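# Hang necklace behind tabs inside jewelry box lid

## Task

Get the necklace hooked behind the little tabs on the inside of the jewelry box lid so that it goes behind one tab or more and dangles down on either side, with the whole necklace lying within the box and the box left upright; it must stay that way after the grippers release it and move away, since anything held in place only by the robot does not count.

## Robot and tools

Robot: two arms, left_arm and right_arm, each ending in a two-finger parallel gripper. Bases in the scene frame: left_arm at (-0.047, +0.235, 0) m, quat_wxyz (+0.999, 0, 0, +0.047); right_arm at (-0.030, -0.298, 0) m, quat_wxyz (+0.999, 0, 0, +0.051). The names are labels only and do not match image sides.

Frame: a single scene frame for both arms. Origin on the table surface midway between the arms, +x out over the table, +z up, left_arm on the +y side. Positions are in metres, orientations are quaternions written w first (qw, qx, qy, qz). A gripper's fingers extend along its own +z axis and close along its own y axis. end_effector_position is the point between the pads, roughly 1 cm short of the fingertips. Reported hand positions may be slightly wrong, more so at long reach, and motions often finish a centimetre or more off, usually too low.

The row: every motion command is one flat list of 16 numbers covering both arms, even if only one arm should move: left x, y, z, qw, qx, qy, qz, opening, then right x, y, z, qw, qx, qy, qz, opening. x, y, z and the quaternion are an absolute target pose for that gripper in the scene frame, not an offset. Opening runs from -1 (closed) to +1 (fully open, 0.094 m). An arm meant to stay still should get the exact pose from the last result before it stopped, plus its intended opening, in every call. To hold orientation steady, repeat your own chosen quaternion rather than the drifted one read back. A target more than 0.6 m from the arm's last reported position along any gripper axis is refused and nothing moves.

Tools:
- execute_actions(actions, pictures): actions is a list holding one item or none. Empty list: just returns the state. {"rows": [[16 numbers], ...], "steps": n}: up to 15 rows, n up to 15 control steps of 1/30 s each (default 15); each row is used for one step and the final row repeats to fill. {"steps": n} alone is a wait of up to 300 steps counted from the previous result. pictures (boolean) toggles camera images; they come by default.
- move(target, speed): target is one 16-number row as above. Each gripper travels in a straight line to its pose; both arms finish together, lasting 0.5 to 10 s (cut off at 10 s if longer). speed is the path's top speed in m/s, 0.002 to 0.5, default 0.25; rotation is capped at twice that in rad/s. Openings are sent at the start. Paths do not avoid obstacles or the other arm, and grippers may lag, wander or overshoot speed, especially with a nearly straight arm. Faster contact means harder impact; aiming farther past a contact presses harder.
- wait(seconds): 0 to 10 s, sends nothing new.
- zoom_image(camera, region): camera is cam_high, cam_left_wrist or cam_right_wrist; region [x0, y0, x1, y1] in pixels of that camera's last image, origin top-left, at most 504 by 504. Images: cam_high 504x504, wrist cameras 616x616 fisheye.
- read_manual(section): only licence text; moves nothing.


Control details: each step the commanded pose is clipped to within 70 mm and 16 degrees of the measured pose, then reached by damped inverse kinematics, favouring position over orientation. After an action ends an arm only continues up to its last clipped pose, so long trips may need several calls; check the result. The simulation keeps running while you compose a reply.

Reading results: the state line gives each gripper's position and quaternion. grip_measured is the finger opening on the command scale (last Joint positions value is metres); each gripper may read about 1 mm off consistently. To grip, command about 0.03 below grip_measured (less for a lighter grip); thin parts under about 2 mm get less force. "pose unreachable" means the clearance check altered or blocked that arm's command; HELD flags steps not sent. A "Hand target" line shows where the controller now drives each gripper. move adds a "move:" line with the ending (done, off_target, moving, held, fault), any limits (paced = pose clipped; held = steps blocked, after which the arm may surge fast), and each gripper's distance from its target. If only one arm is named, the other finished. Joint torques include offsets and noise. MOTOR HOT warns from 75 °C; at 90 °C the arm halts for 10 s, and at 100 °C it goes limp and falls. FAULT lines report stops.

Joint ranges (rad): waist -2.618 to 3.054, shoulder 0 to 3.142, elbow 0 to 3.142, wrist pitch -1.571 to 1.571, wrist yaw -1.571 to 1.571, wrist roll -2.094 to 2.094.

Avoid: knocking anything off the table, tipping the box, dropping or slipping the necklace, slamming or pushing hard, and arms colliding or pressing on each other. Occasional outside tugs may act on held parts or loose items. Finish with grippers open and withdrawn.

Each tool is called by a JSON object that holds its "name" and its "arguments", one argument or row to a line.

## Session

{"name": "execute_actions", "arguments": {
  "actions": []
}}

Scene clock: 0.00 s of 4800.00 s.
left_arm: end_effector_position=(+0.2741, +0.5922, +0.2584) grip_measured=+1.000 end_effector_quat_wxyz=(+0.320, +0.430, +0.555, +0.636) | right_arm: end_effector_position=(+0.1970, +0.2095, +0.1269) grip_measured=+1.000 end_effector_quat_wxyz=(+0.711, -0.693, -0.107, -0.054)
Joint positions: left_arm=[0.954 1.627 0.858 0.786 0.602 1.755 0.094] | right_arm=[ 0.835  2.252  1.086  1.189 -0.711 -1.784  0.094]
Joint velocities: left_arm=[ 0.002 -0.002 -0.002 -0.022 -0.051  0.037  0.   ] | right_arm=[-0.012 -0.007 -0.002 -0.037  0.022  0.022  0.   ]
Joint torques (N m, as the arm reports them, + toward a larger angle): no reading
Hand target (left_arm): +0.274, +0.592, +0.267; +0.321, +0.428, +0.550, +0.642
Hand target (right_arm): +0.198, +0.211, +0.136; +0.716, -0.688, -0.106, -0.055

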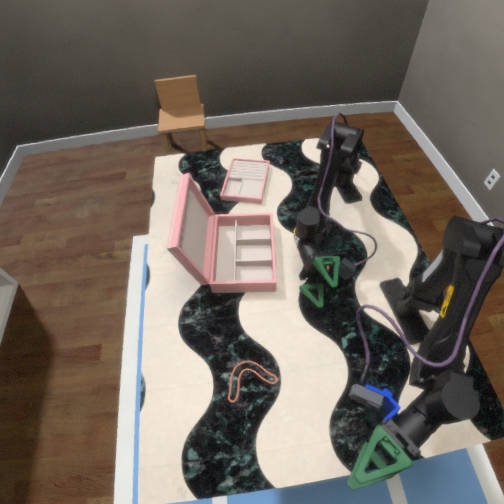

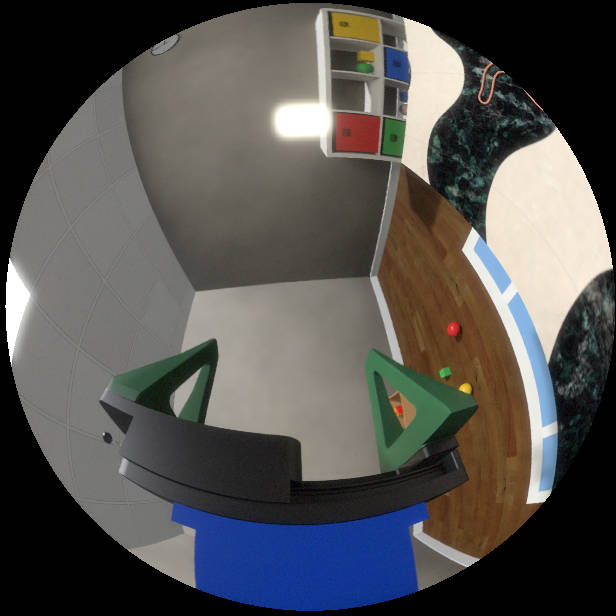

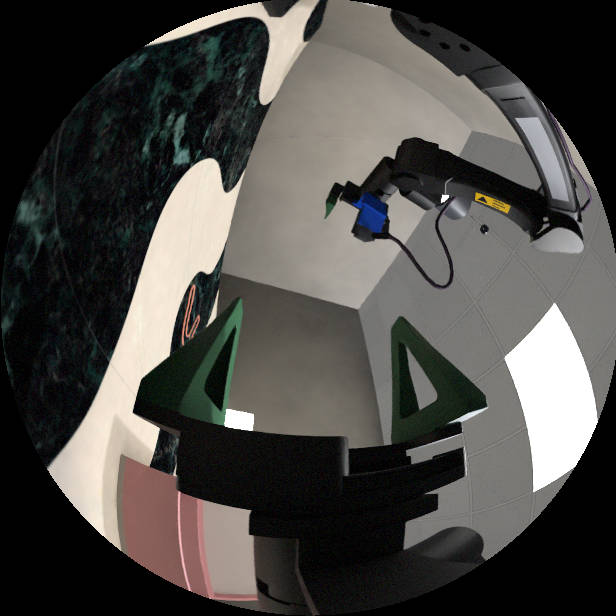

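{"name": "move", "arguments": {
  "target": [0.36,0.35,0.13,0,0,1,0,1, 0.24,-0.2,0.3,0.837,-0.129,0.483,0.224,1],
  "speed": 0.3
}}

Scene clock: 8.23 s of 4800.00 s.
left_arm: end_effector_position=(+0.3531, +0.3516, +0.1216) grip_measured=+1.000 end_effector_quat_wxyz=(-0.007, +0.001, +1.000, -0.008) | right_arm: end_effector_position=(+0.2466, -0.1938, +0.3043) grip_measured=+1.000 end_effector_quat_wxyz=(+0.836, -0.129, +0.485, +0.221)
Joint positions: left_arm=[ 0.192  2.183  2.084 -1.49   0.012  0.29   0.094] | right_arm=[ 0.081  1.116  0.102  1.558 -0.289  0.17   0.094]
Joint velocities: left_arm=[-0.027 -0.022 -0.012 -0.007 -0.022  0.022  0.   ] | right_arm=[-0.007 -0.007  0.017  0.007 -0.007 -0.081  0.   ]
Joint torques (N m, as the arm reports them, + toward a larger angle): left_arm=[ -0.48 -12.34   6.83   0.     0.14  -0.16] | right_arm=[-0.65 -3.67  5.13  1.68  0.06  0.08]
Hand target (left_arm): +0.358, +0.348, +0.130; +0.005, -0.001, +1.000, -0.012
Hand target (right_arm): +0.245, -0.196, +0.303; +0.834, -0.125, +0.489, +0.223
Off the commanded pose (left_arm): 0.011 m, 1 deg.
Off the commanded pose (right_arm): 0.010 m, 0 deg.
After step 90, 1.27 s passed at rest.
move: off_target (left_arm); limits=paced

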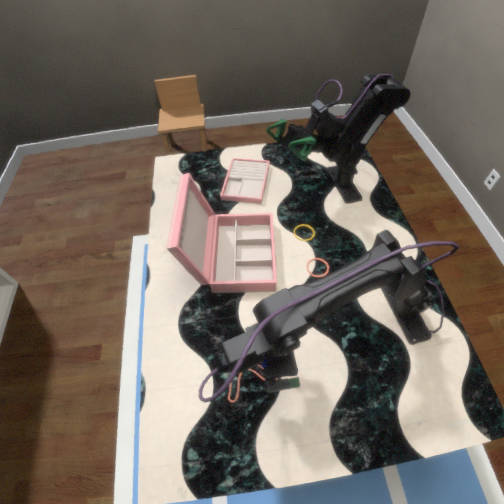

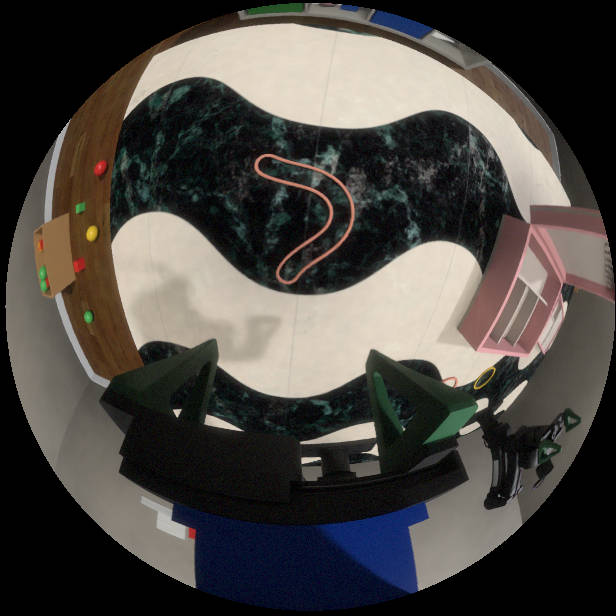

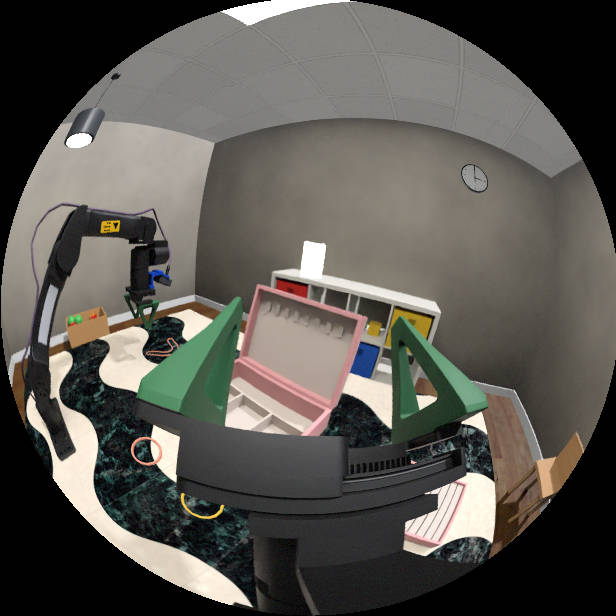

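{"name": "move", "arguments": {
  "target": [0.432,0.303,0.04,0,0,1,0,-0.7, 0.24,-0.2,0.3,0.837,-0.129,0.483,0.224,1],
  "speed": 0.15
}}

{"name": "zoom_image", "arguments": {
  "camera": "cam_left_wrist",
  "region": [200, 220, 400, 400]
}}

Scene clock: 14.30 s of 4800.00 s.
left_arm: end_effector_position=(+0.4232, +0.2999, +0.0284) grip_measured=-0.698 end_effector_quat_wxyz=(-0.020, +0.004, +1.000, -0.009) | right_arm: end_effector_position=(+0.2462, -0.1972, +0.2962) grip_measured=+1.000 end_effector_quat_wxyz=(+0.830, -0.130, +0.495, +0.223)
Joint positions: left_arm=[ 0.045  2.511  2.28  -1.382  0.012  0.149  0.014] | right_arm=[ 0.052  1.116  0.083  1.558 -0.319  0.186  0.094]
Joint velocities: left_arm=[-0.007  0.022  0.002 -0.066  0.037 -0.037  0.   ] | right_arm=[ 0.007 -0.007 -0.012 -0.022  0.037  0.066  0.   ]
Joint torques (N m, as the arm reports them, + toward a larger angle): left_arm=[ -0.07 -15.31   6.8    0.07  -0.09  -0.1 ] | right_arm=[-0.64 -3.52  4.86  2.05  0.07  0.07]
Hand target (left_arm): +0.431, +0.302, +0.040; -0.001, +0.000, +1.000, -0.001
Hand target (right_arm): +0.240, -0.200, +0.300; +0.836, -0.129, +0.485, +0.223
Off the commanded pose (left_arm): 0.015 m, 3 deg.
Off the commanded pose (right_arm): 0.008 m, 2 deg.
joint sent to its limit (right arm) — the command would take joint 4 (wrist pitch) past its upper limit, so that joint was sent only as far as its limit.
After step 90, 1.67 s passed at rest.
move: off_target (left_arm)

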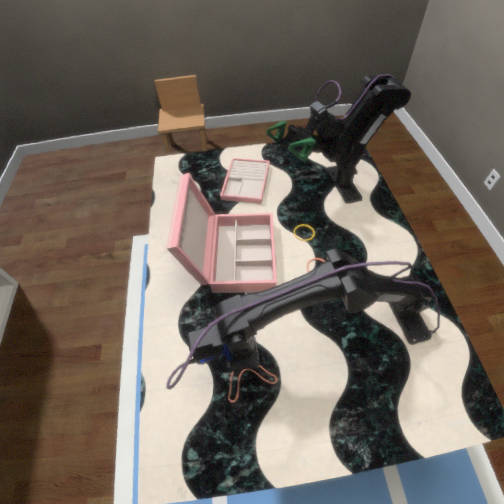

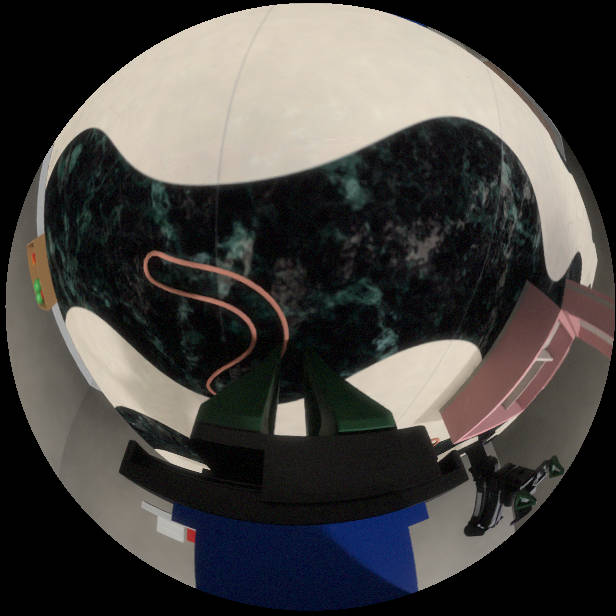

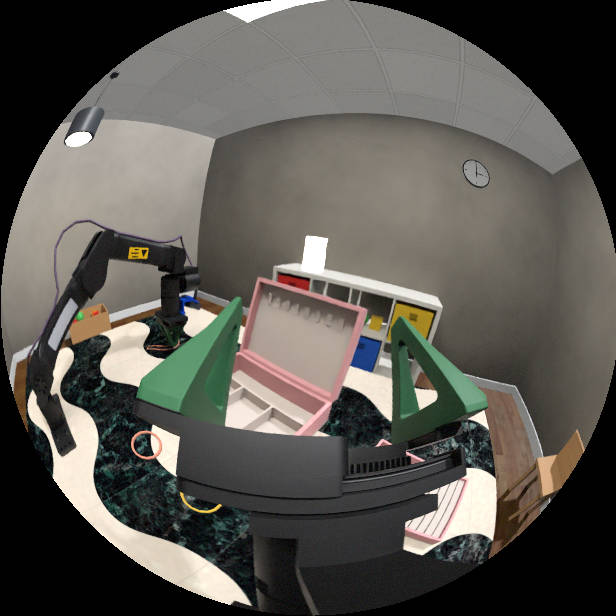

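Region (200, 220, 400, 400) of cam_left_wrist's 616x616 image, scaled by 2.520, with more detail than that image has; it fills the top 454 rows of this view, and the rest is white.

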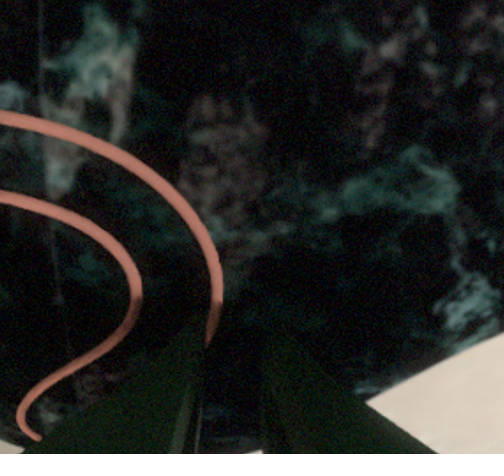

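{"name": "move", "arguments": {
  "target": [0.430,0.311,0.018,0,0,1,0,-0.7, 0.2462,-0.1972,0.2962,0.83,-0.13,0.495,0.223,1],
  "speed": 0.03
}}

{"name": "zoom_image", "arguments": {
  "camera": "cam_left_wrist",
  "region": [200, 220, 400, 400]
}}

Scene clock: 17.17 s of 4800.00 s.
left_arm: end_effector_position=(+0.4282, +0.3051, +0.0166) grip_measured=-0.699 end_effector_quat_wxyz=(-0.009, -0.000, +1.000, -0.007) | right_arm: end_effector_position=(+0.2461, -0.1972, +0.2962) grip_measured=+1.000 end_effector_quat_wxyz=(+0.830, -0.130, +0.495, +0.223)
Joint positions: left_arm=[ 0.054  2.511  2.234 -1.313  0.01   0.148  0.014] | right_arm=[ 0.052  1.116  0.083  1.558 -0.319  0.186  0.094]
Joint velocities: left_arm=[ 0.002  0.007 -0.012 -0.022 -0.066 -0.007 -0.001] | right_arm=[ 0.007 -0.002 -0.012  0.007  0.022 -0.007  0.   ]
Joint torques (N m, as the arm reports them, + toward a larger angle): left_arm=[  0.61 -15.52   3.75   0.33  -0.12   0.05] | right_arm=[-0.02 -1.28  5.99  1.9   0.09  0.02]
Hand target (left_arm): +0.430, +0.311, +0.018; -0.001, +0.000, +1.000, +0.000
Hand target (right_arm): +0.246, -0.197, +0.296; +0.830, -0.130, +0.495, +0.223
Off the commanded pose (left_arm): 0.006 m, 1 deg.
Off the commanded pose (right_arm): 0.000 m, 0 deg.
move: done

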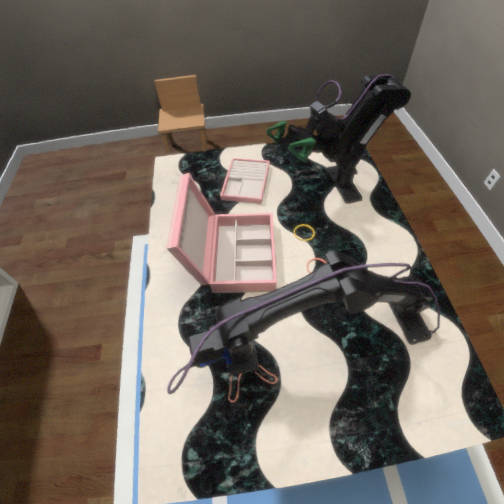

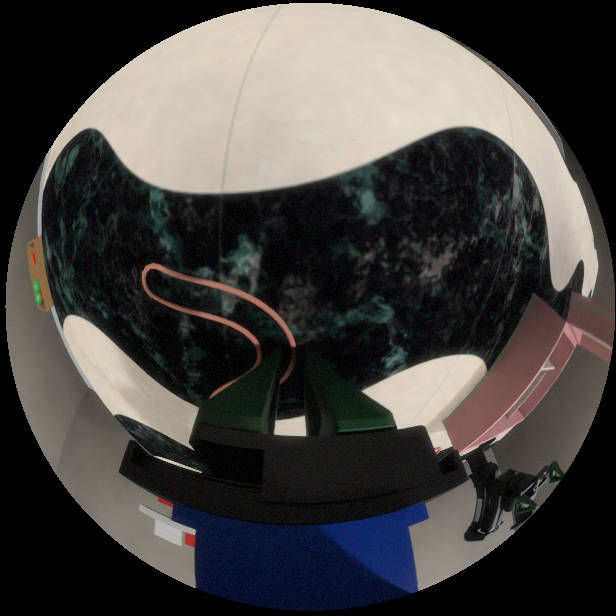

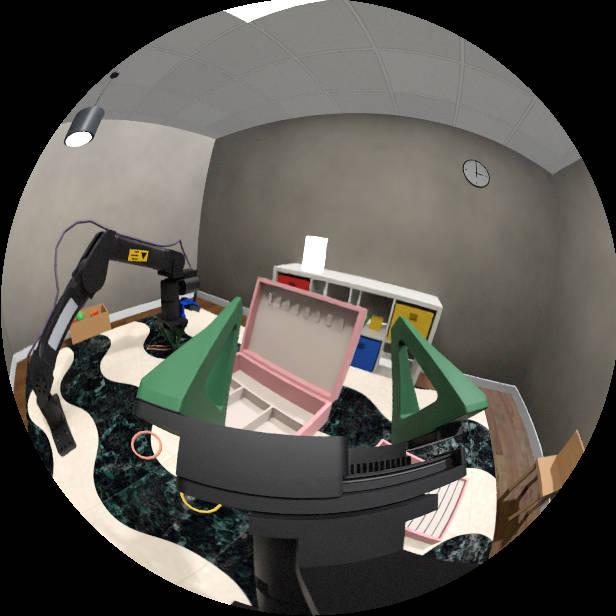

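Region (200, 220, 400, 400) of cam_left_wrist's 616x616 image, scaled by 2.520, with more detail than that image has; it fills the top 454 rows of this view, and the rest is white.

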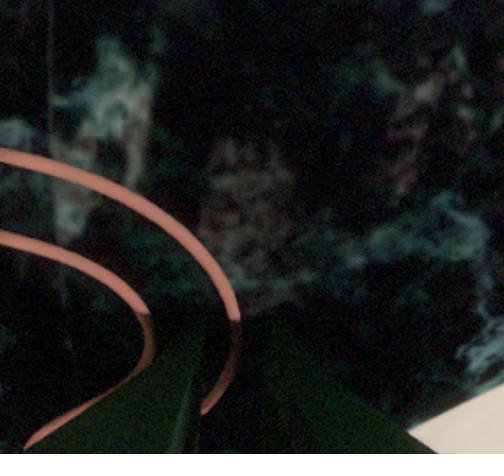

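{"name": "move", "arguments": {
  "target": [0.427,0.312,0.002,0,0,1,0,-0.7, 0.2462,-0.1972,0.2962,0.83,-0.13,0.495,0.223,1],
  "speed": 0.012
}}

{"name": "zoom_image", "arguments": {
  "camera": "cam_left_wrist",
  "region": [200, 220, 400, 400]
}}

Scene clock: 21.10 s of 4800.00 s.
left_arm: end_effector_position=(+0.4282, +0.3054, +0.0154) grip_measured=-0.699 end_effector_quat_wxyz=(+0.003, +0.001, +1.000, -0.005) | right_arm: end_effector_position=(+0.2461, -0.1972, +0.2962) grip_measured=+1.000 end_effector_quat_wxyz=(+0.830, -0.130, +0.495, +0.223)
Joint positions: left_arm=[ 0.054  2.479  2.17  -1.258  0.01   0.151  0.014] | right_arm=[ 0.052  1.116  0.083  1.558 -0.319  0.186  0.094]
Joint velocities: left_arm=[ 0.002 -0.012 -0.002 -0.022  0.022  0.007 -0.   ] | right_arm=[-0.007  0.017  0.002  0.007 -0.007  0.007  0.   ]
Joint torques (N m, as the arm reports them, + toward a larger angle): left_arm=[  0.77 -13.39   2.76   0.58  -0.08   0.05] | right_arm=[-0.06 -1.29  5.92  1.89  0.08 -0.01]
Hand target (left_arm): +0.427, +0.312, +0.002; -0.001, +0.000, +1.000, +0.000
Hand target (right_arm): +0.246, -0.197, +0.296; +0.830, -0.130, +0.495, +0.223
Off the commanded pose (left_arm): 0.015 m, 1 deg.
Off the commanded pose (right_arm): 0.000 m, 0 deg.
move: off_target (left_arm)

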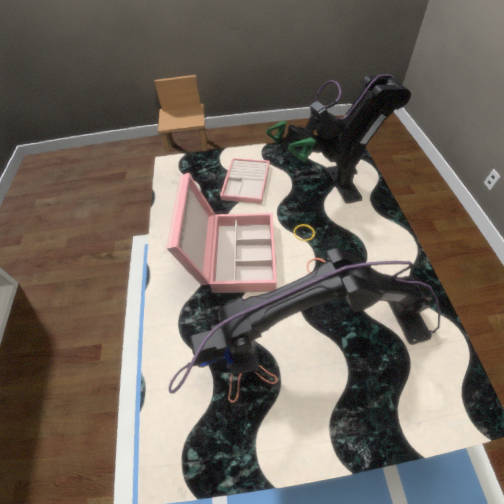

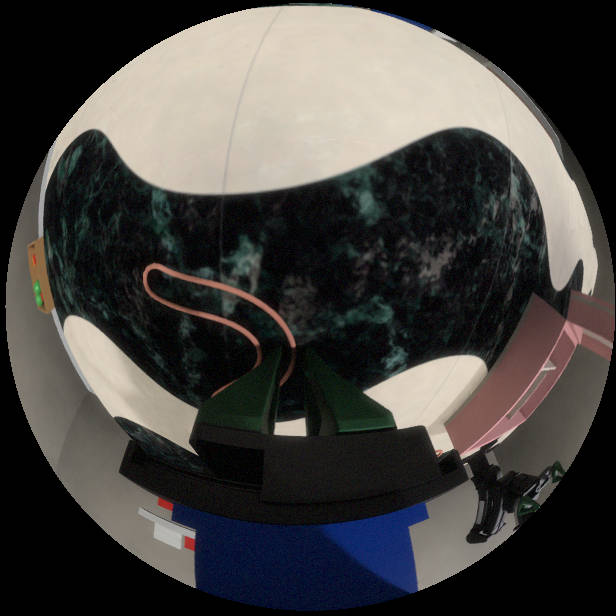

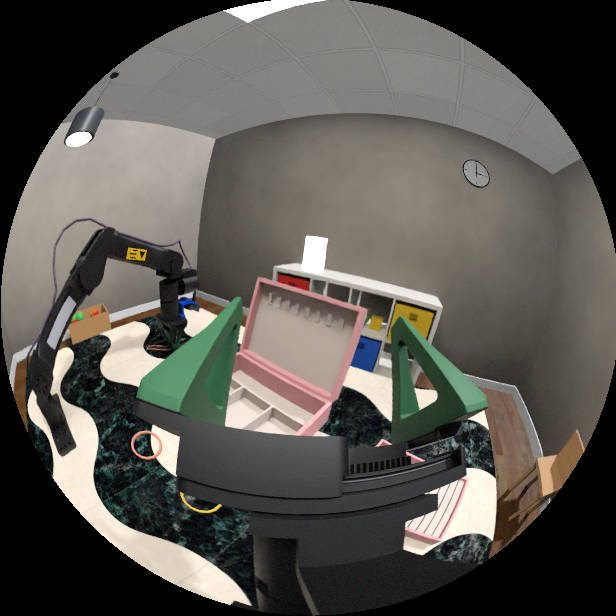

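Region (200, 220, 400, 400) of cam_left_wrist's 616x616 image, scaled by 2.520, with more detail than that image has; it fills the top 454 rows of this view, and the rest is white.

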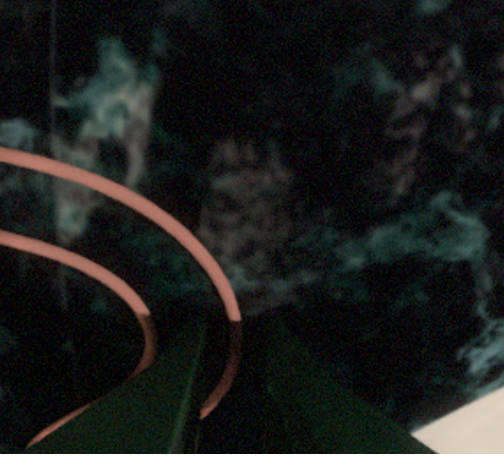

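{"name": "execute_actions", "arguments": {
  "actions": []
}}

Scene clock: 28.67 s of 4800.00 s.
left_arm: end_effector_position=(+0.4281, +0.3053, +0.0153) grip_measured=-0.699 end_effector_quat_wxyz=(+0.002, +0.001, +1.000, -0.005) | right_arm: end_effector_position=(+0.2461, -0.1972, +0.2962) grip_measured=+1.000 end_effector_quat_wxyz=(+0.830, -0.130, +0.495, +0.223)
Joint positions: left_arm=[ 0.054  2.479  2.169 -1.258  0.01   0.151  0.014] | right_arm=[ 0.052  1.116  0.083  1.558 -0.319  0.186  0.094]
Joint velocities: left_arm=[ 0.007  0.002  0.002 -0.022 -0.007 -0.066 -0.001] | right_arm=[ 0.002 -0.002 -0.002 -0.095  0.007 -0.022  0.   ]
Joint torques (N m, as the arm reports them, + toward a larger angle): left_arm=[  0.85 -13.36   2.64   0.59  -0.11   0.06] | right_arm=[-0.09 -1.27  5.85  1.89  0.08 -0.01]
Hand target (left_arm): +0.427, +0.312, +0.002; -0.001, +0.000, +1.000, +0.000
Hand target (right_arm): +0.246, -0.197, +0.296; +0.830, -0.130, +0.495, +0.223
Off the commanded pose (left_arm): 0.015 m, 1 deg.
Off the commanded pose (right_arm): 0.000 m, 0 deg.
Steps of this call (steps 1 to 90: nothing new was sent; then 4.57 s passed at rest). Readings (end_effector_position):
1: left_arm (+0.4282, +0.3054, +0.0154) | right_arm (+0.2461, -0.1972, +0.2962)
2: left_arm (+0.4281, +0.3053, +0.0153) | right_arm (+0.2461, -0.1972, +0.2962)
4: left_arm (+0.4281, +0.3053, +0.0153) | right_arm (+0.2461, -0.1972, +0.2962)
8: left_arm (+0.4281, +0.3053, +0.0153) | right_arm (+0.2461, -0.1972, +0.2962)
90: the state above

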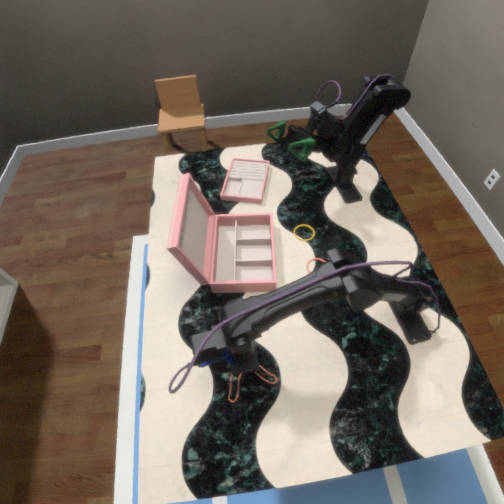

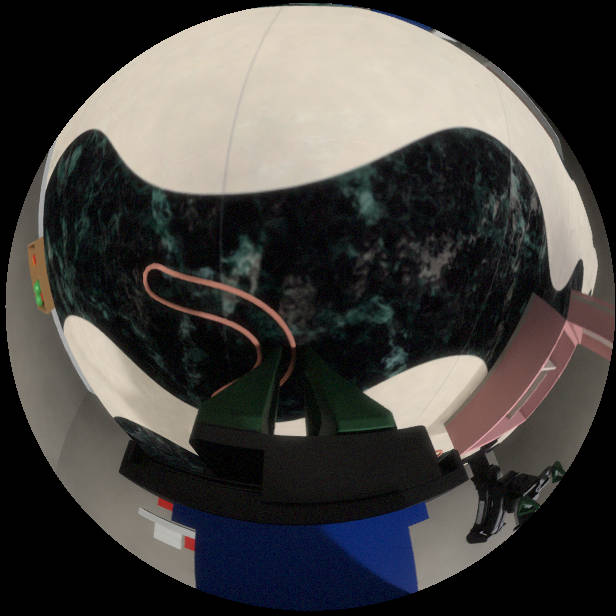

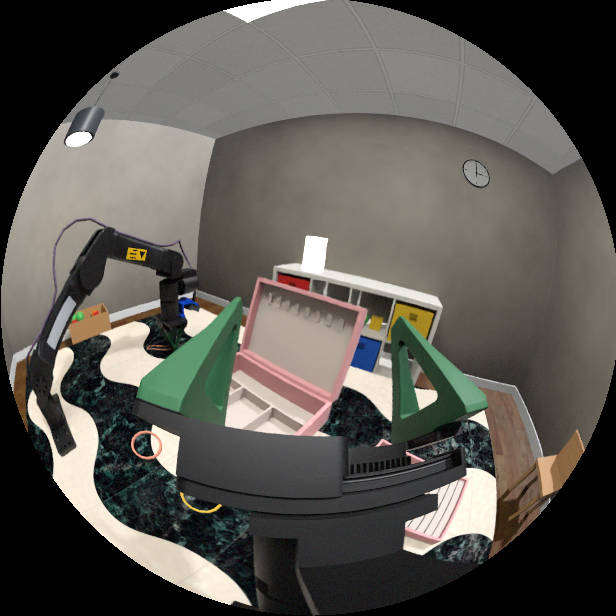

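{"name": "execute_actions", "arguments": {
  "actions": [
    {"rows":[[0.427,0.312,0.006,0,0,1,0,-1,0.2462,-0.1972,0.2962,0.83,-0.13,0.495,0.223,1]],"steps":15}
  ],
  "pictures": false
}}

{"name": "move", "arguments": {
  "target": [0.40,0.28,0.2,0,0,1,0,-1,0.2462,-0.1972,0.2962,0.83,-0.13,0.495,0.223,1],
  "speed": 0.08
}}

Scene clock: 31.70 s of 4800.00 s.
left_arm: end_effector_position=(+0.4291, +0.3055, +0.0153) grip_measured=-0.977 end_effector_quat_wxyz=(+0.004, +0.001, +1.000, -0.004) | right_arm: end_effector_position=(+0.2461, -0.1972, +0.2962) grip_measured=+1.000 end_effector_quat_wxyz=(+0.830, -0.130, +0.495, +0.223)
Joint positions: left_arm=[ 0.054  2.479  2.169 -1.255  0.01   0.151  0.001] | right_arm=[ 0.052  1.116  0.083  1.558 -0.319  0.186  0.094]
Joint velocities: left_arm=[-0.022  0.002 -0.017  0.022 -0.125  0.051 -0.001] | right_arm=[-0.007 -0.002 -0.002 -0.022 -0.037 -0.022  0.   ]
Joint torques (N m, as the arm reports them, + toward a larger angle): left_arm=[  0.85 -13.59   3.38   0.41  -0.11   0.06] | right_arm=[-0.06 -1.27  5.91  1.88  0.08  0.  ]
Hand target (left_arm): +0.427, +0.312, +0.006; -0.000, +0.000, +1.000, -0.000
Hand target (right_arm): +0.246, -0.197, +0.296; +0.830, -0.130, +0.495, +0.223
Off the commanded pose (left_arm): 0.012 m, 1 deg.
Off the commanded pose (right_arm): 0.000 m, 0 deg.
Steps of this call (steps 1 to 76: nothing new was sent; steps 77 to 91: all 15 steps of this action). Readings (end_effector_position):
77: left_arm (+0.4284, +0.3054, +0.0153) | right_arm (+0.2461, -0.1972, +0.2962)
78: left_arm (+0.4289, +0.3055, +0.0153) | right_arm (+0.2461, -0.1972, +0.2962)
80: left_arm (+0.4291, +0.3055, +0.0153) | right_arm (+0.2461, -0.1972, +0.2962)
84: left_arm (+0.4291, +0.3055, +0.0153) | right_arm (+0.2461, -0.1972, +0.2962)
91: the state above

Scene clock: 34.63 s of 4800.00 s.
left_arm: end_effector_position=(+0.4026, +0.2816, +0.1924) grip_measured=-0.977 end_effector_quat_wxyz=(+0.094, +0.003, +0.996, +0.005) | right_arm: end_effector_position=(+0.2461, -0.1972, +0.2962) grip_measured=+1.000 end_effector_quat_wxyz=(+0.830, -0.130, +0.495, +0.223)
Joint positions: left_arm=[ 0.011  2.206  2.397 -1.574  0.01   0.111  0.001] | right_arm=[ 0.052  1.116  0.083  1.558 -0.319  0.186  0.094]
Joint velocities: left_arm=[-0.002  0.002  0.002 -0.022 -0.066 -0.022 -0.   ] | right_arm=[ 0.002 -0.007  0.002 -0.007 -0.066  0.037  0.   ]
Joint torques (N m, as the arm reports them, + toward a larger angle): left_arm=[ -0.56 -13.91   4.07   0.43  -0.11  -0.13] | right_arm=[-0.02 -1.24  5.87  1.89  0.1  -0.01]
Hand target (left_arm): +0.398, +0.280, +0.199; +0.097, +0.001, +0.995, +0.010
Hand target (right_arm): +0.246, -0.197, +0.296; +0.830, -0.130, +0.495, +0.223
Off the commanded pose (left_arm): 0.008 m, 11 deg.
Off the commanded pose (right_arm): 0.000 m, 0 deg.
joint sent to its limit (left arm) — the command would take joint 4 (wrist pitch) past its lower limit, so that joint was sent only as far as its limit.
move: off_target (left_arm)

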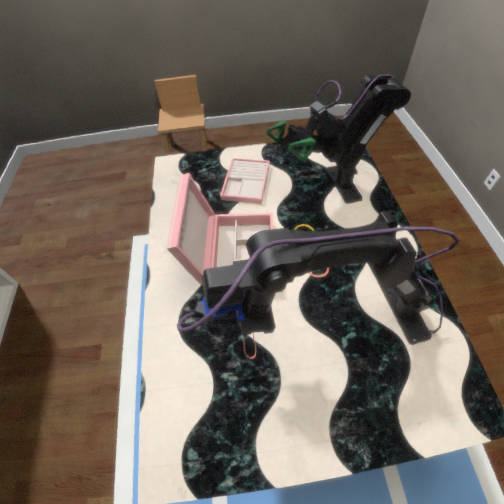

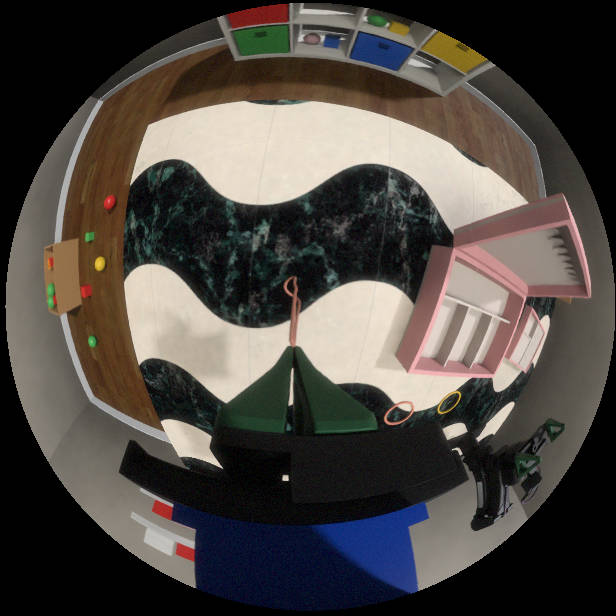

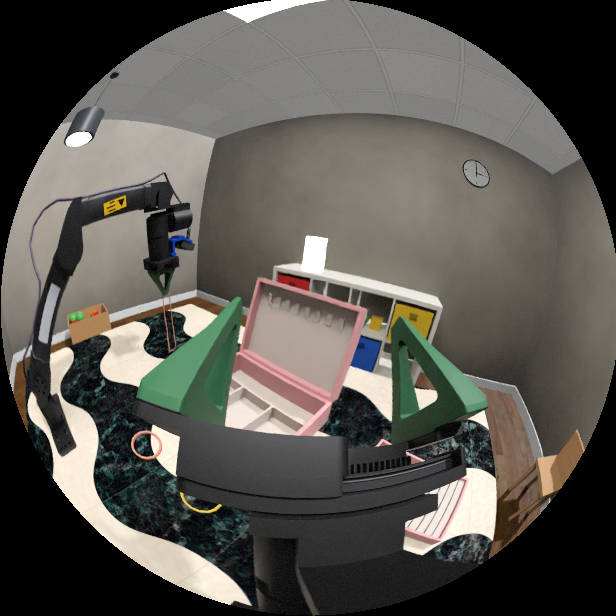

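{"name": "move", "arguments": {
  "target": [0.36,0.22,0.35,0.354,-0.612,0.612,-0.354,-1,0.2462,-0.1972,0.2962,0.83,-0.13,0.495,0.223,1],
  "speed": 0.15
}}

{"name": "move", "arguments": {
  "target": [0.40,0.04,0.35,0.354,-0.612,0.612,-0.354,-1,0.2462,-0.1972,0.2962,0.83,-0.13,0.495,0.223,1],
  "speed": 0.08
}}

Scene clock: 44.50 s of 4800.00 s.
left_arm: end_effector_position=(+0.3636, +0.2200, +0.3425) grip_measured=-0.977 end_effector_quat_wxyz=(+0.345, -0.611, +0.624, -0.344) | right_arm: end_effector_position=(+0.2461, -0.1972, +0.2962) grip_measured=+1.000 end_effector_quat_wxyz=(+0.830, -0.130, +0.495, +0.223)
Joint positions: left_arm=[-0.151  1.365  1.515 -0.703 -0.041 -1.584  0.001] | right_arm=[ 0.052  1.116  0.083  1.558 -0.319  0.186  0.094]
Joint velocities: left_arm=[-0.002 -0.012 -0.027 -0.037 -0.051 -0.11  -0.   ] | right_arm=[-0.002  0.012 -0.012  0.022 -0.081 -0.007  0.   ]
Joint torques (N m, as the arm reports them, + toward a larger angle): left_arm=[-0.66 -7.53  5.01  1.83 -0.19 -0.02] | right_arm=[-0.05 -1.28  5.95  1.89  0.08  0.02]
Hand target (left_arm): +0.359, +0.220, +0.351; -0.357, +0.609, -0.616, +0.350
Hand target (right_arm): +0.246, -0.197, +0.296; +0.830, -0.130, +0.495, +0.223
Off the commanded pose (left_arm): 0.008 m, 2 deg.
Off the commanded pose (right_arm): 0.000 m, 0 deg.
move: done

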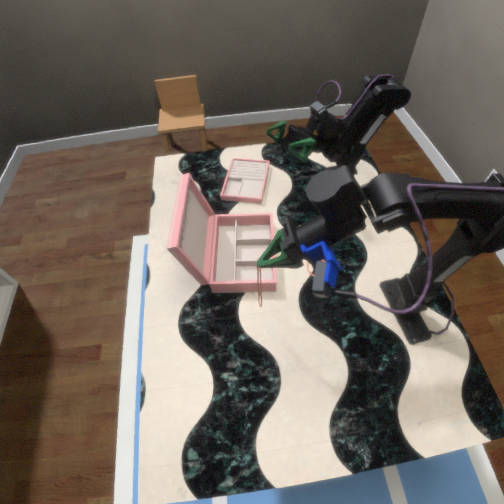

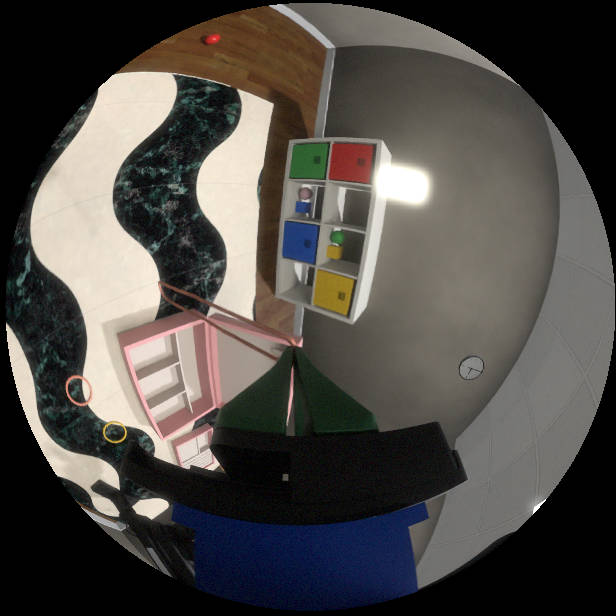

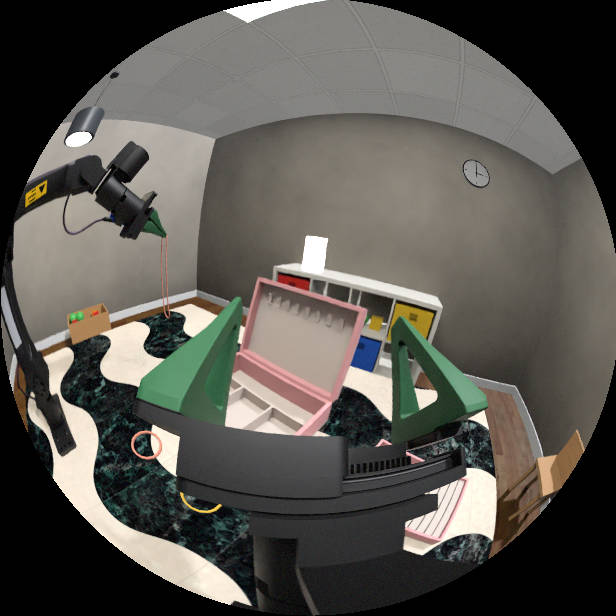

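Scene clock: 47.23 s of 4800.00 s.
left_arm: end_effector_position=(+0.3996, +0.0383, +0.3379) grip_measured=-0.977 end_effector_quat_wxyz=(+0.344, -0.611, +0.622, -0.349) | right_arm: end_effector_position=(+0.2461, -0.1972, +0.2962) grip_measured=+1.000 end_effector_quat_wxyz=(+0.830, -0.130, +0.495, +0.223)
Joint positions: left_arm=[-0.681  1.726  1.861 -0.761 -0.48  -1.891  0.001] | right_arm=[ 0.052  1.116  0.083  1.558 -0.319  0.186  0.094]
Joint velocities: left_arm=[-0.012  0.002 -0.017 -0.051 -0.022 -0.007  0.001] | right_arm=[-0.002  0.007 -0.007  0.066 -0.051  0.007  0.   ]
Joint torques (N m, as the arm reports them, + toward a larger angle): left_arm=[-0.31 -8.9   7.66  1.49 -0.34 -0.07] | right_arm=[ 0.   -1.3   5.88  1.89  0.09 -0.01]
Hand target (left_arm): +0.399, +0.040, +0.349; -0.353, +0.613, -0.613, +0.353
Hand target (right_arm): +0.246, -0.197, +0.296; +0.830, -0.130, +0.495, +0.223
Off the commanded pose (left_arm): 0.012 m, 2 deg.
Off the commanded pose (right_arm): 0.000 m, 0 deg.
move: off_target (left_arm)

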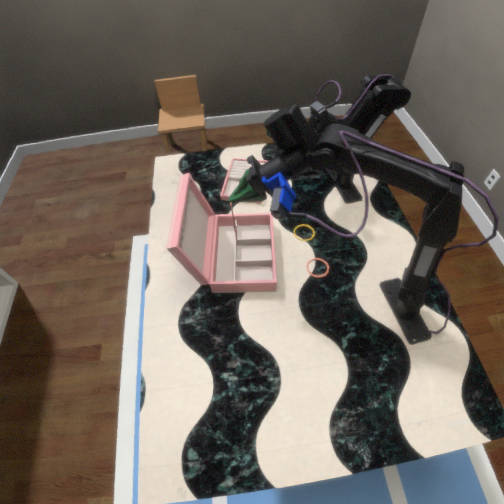

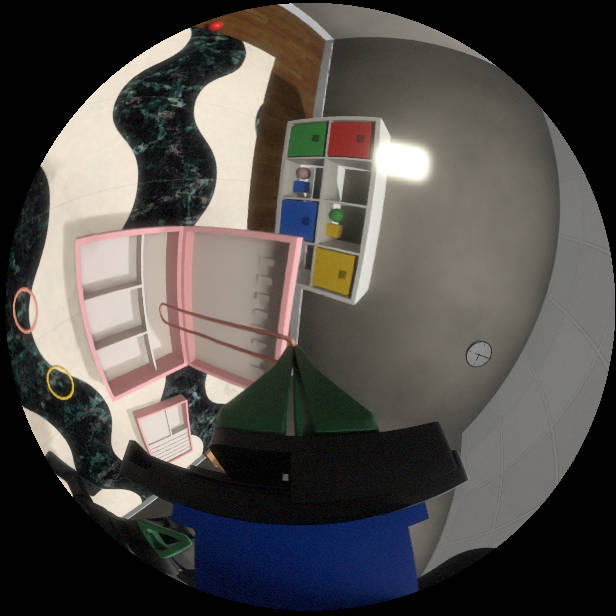

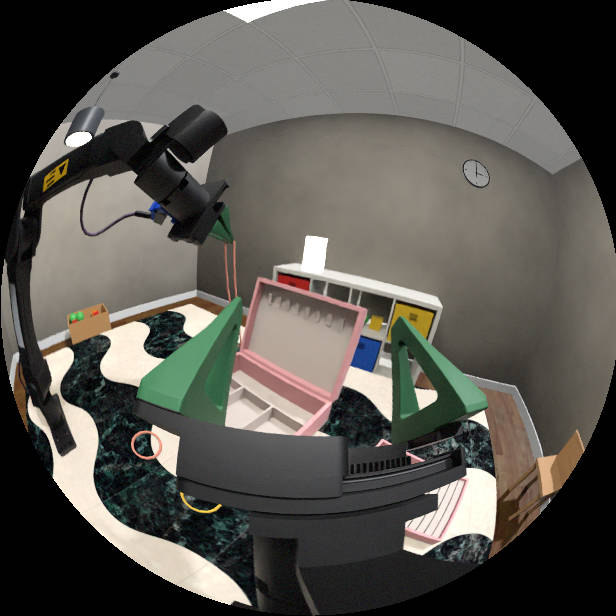

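{"name": "move", "arguments": {
  "target": [0.45,0.04,0.295,0.354,-0.612,0.612,-0.354,-1,0.2462,-0.1972,0.2962,0.83,-0.13,0.495,0.223,1],
  "speed": 0.05
}}

Scene clock: 53.00 s of 4800.00 s.
left_arm: end_effector_position=(+0.4486, +0.0373, +0.2944) grip_measured=-0.977 end_effector_quat_wxyz=(-0.351, +0.616, -0.611, +0.353) | right_arm: end_effector_position=(+0.2461, -0.1972, +0.2962) grip_measured=+1.000 end_effector_quat_wxyz=(+0.830, -0.130, +0.495, +0.223)
Joint positions: left_arm=[-0.622  1.836  1.796 -0.554 -0.45  -1.864  0.001] | right_arm=[ 0.052  1.116  0.083  1.558 -0.319  0.186  0.094]
Joint velocities: left_arm=[-0.017  0.007 -0.002  0.051  0.066  0.037 -0.001] | right_arm=[-0.012  0.012  0.002 -0.051 -0.037  0.022  0.   ]
Joint torques (N m, as the arm reports them, + toward a larger angle): left_arm=[  0.52 -10.7    5.54   1.71  -0.15   0.11] | right_arm=[-0.05 -1.31  5.95  1.9   0.1  -0.01]
Hand target (left_arm): +0.450, +0.040, +0.295; -0.354, +0.612, -0.612, +0.354
Hand target (right_arm): +0.246, -0.197, +0.296; +0.830, -0.130, +0.495, +0.223
Off the commanded pose (left_arm): 0.003 m, 1 deg.
Off the commanded pose (right_arm): 0.000 m, 0 deg.
move: done

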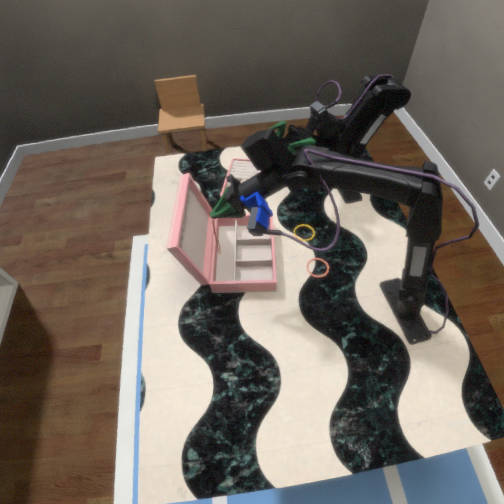

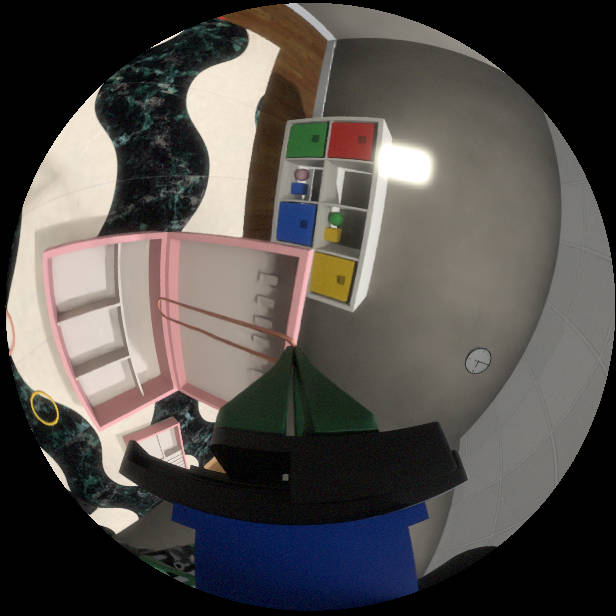

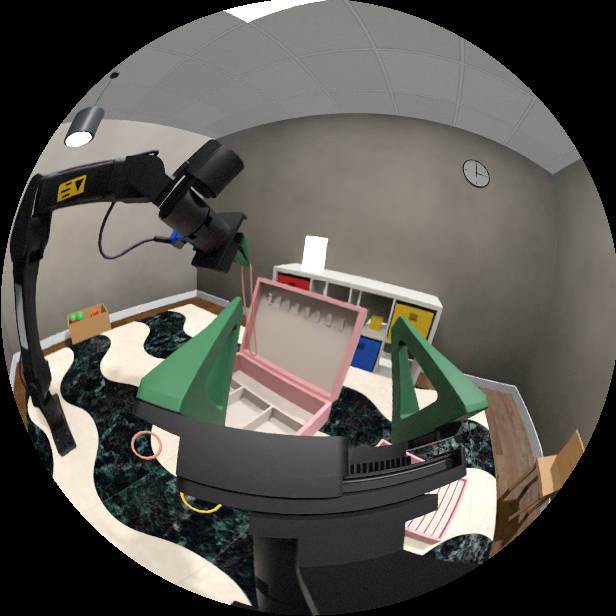

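{"name": "move", "arguments": {
  "target": [0.475,0.04,0.258,0.354,-0.612,0.612,-0.354,-1,0.2462,-0.1972,0.2962,0.83,-0.13,0.495,0.223,1],
  "speed": 0.04
}}

Scene clock: 56.87 s of 4800.00 s.
left_arm: end_effector_position=(+0.4736, +0.0371, +0.2571) grip_measured=-0.977 end_effector_quat_wxyz=(-0.351, +0.616, -0.611, +0.353) | right_arm: end_effector_position=(+0.2461, -0.1972, +0.2962) grip_measured=+1.000 end_effector_quat_wxyz=(+0.830, -0.130, +0.495, +0.223)
Joint positions: left_arm=[-0.592  1.904  1.734 -0.417 -0.425 -1.846  0.001] | right_arm=[ 0.052  1.116  0.083  1.558 -0.319  0.186  0.094]
Joint velocities: left_arm=[-0.007  0.007 -0.002  0.139 -0.037 -0.022  0.   ] | right_arm=[ 0.007  0.007  0.012  0.007 -0.007  0.007  0.   ]
Joint torques (N m, as the arm reports them, + toward a larger angle): left_arm=[  0.73 -11.38   5.6    1.83  -0.11   0.15] | right_arm=[ 0.01 -1.32  5.86  1.89  0.09 -0.02]
Hand target (left_arm): +0.475, +0.040, +0.258; -0.354, +0.612, -0.612, +0.354
Hand target (right_arm): +0.246, -0.197, +0.296; +0.830, -0.130, +0.495, +0.223
Off the commanded pose (left_arm): 0.003 m, 1 deg.
Off the commanded pose (right_arm): 0.000 m, 0 deg.
move: done

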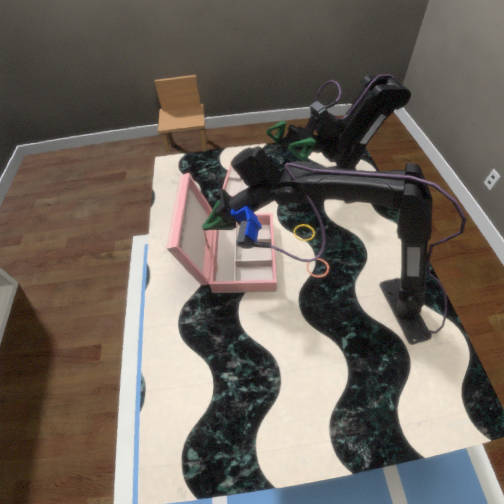

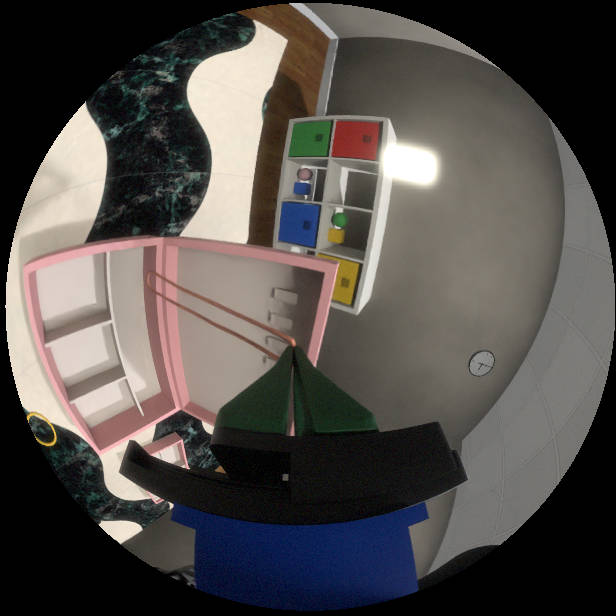

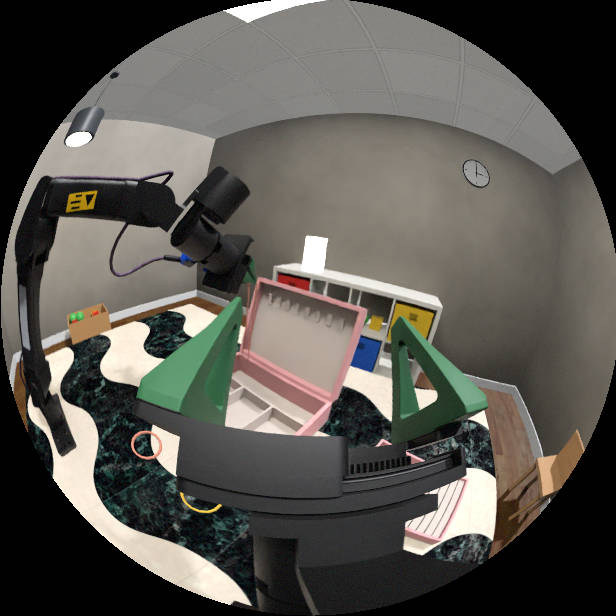

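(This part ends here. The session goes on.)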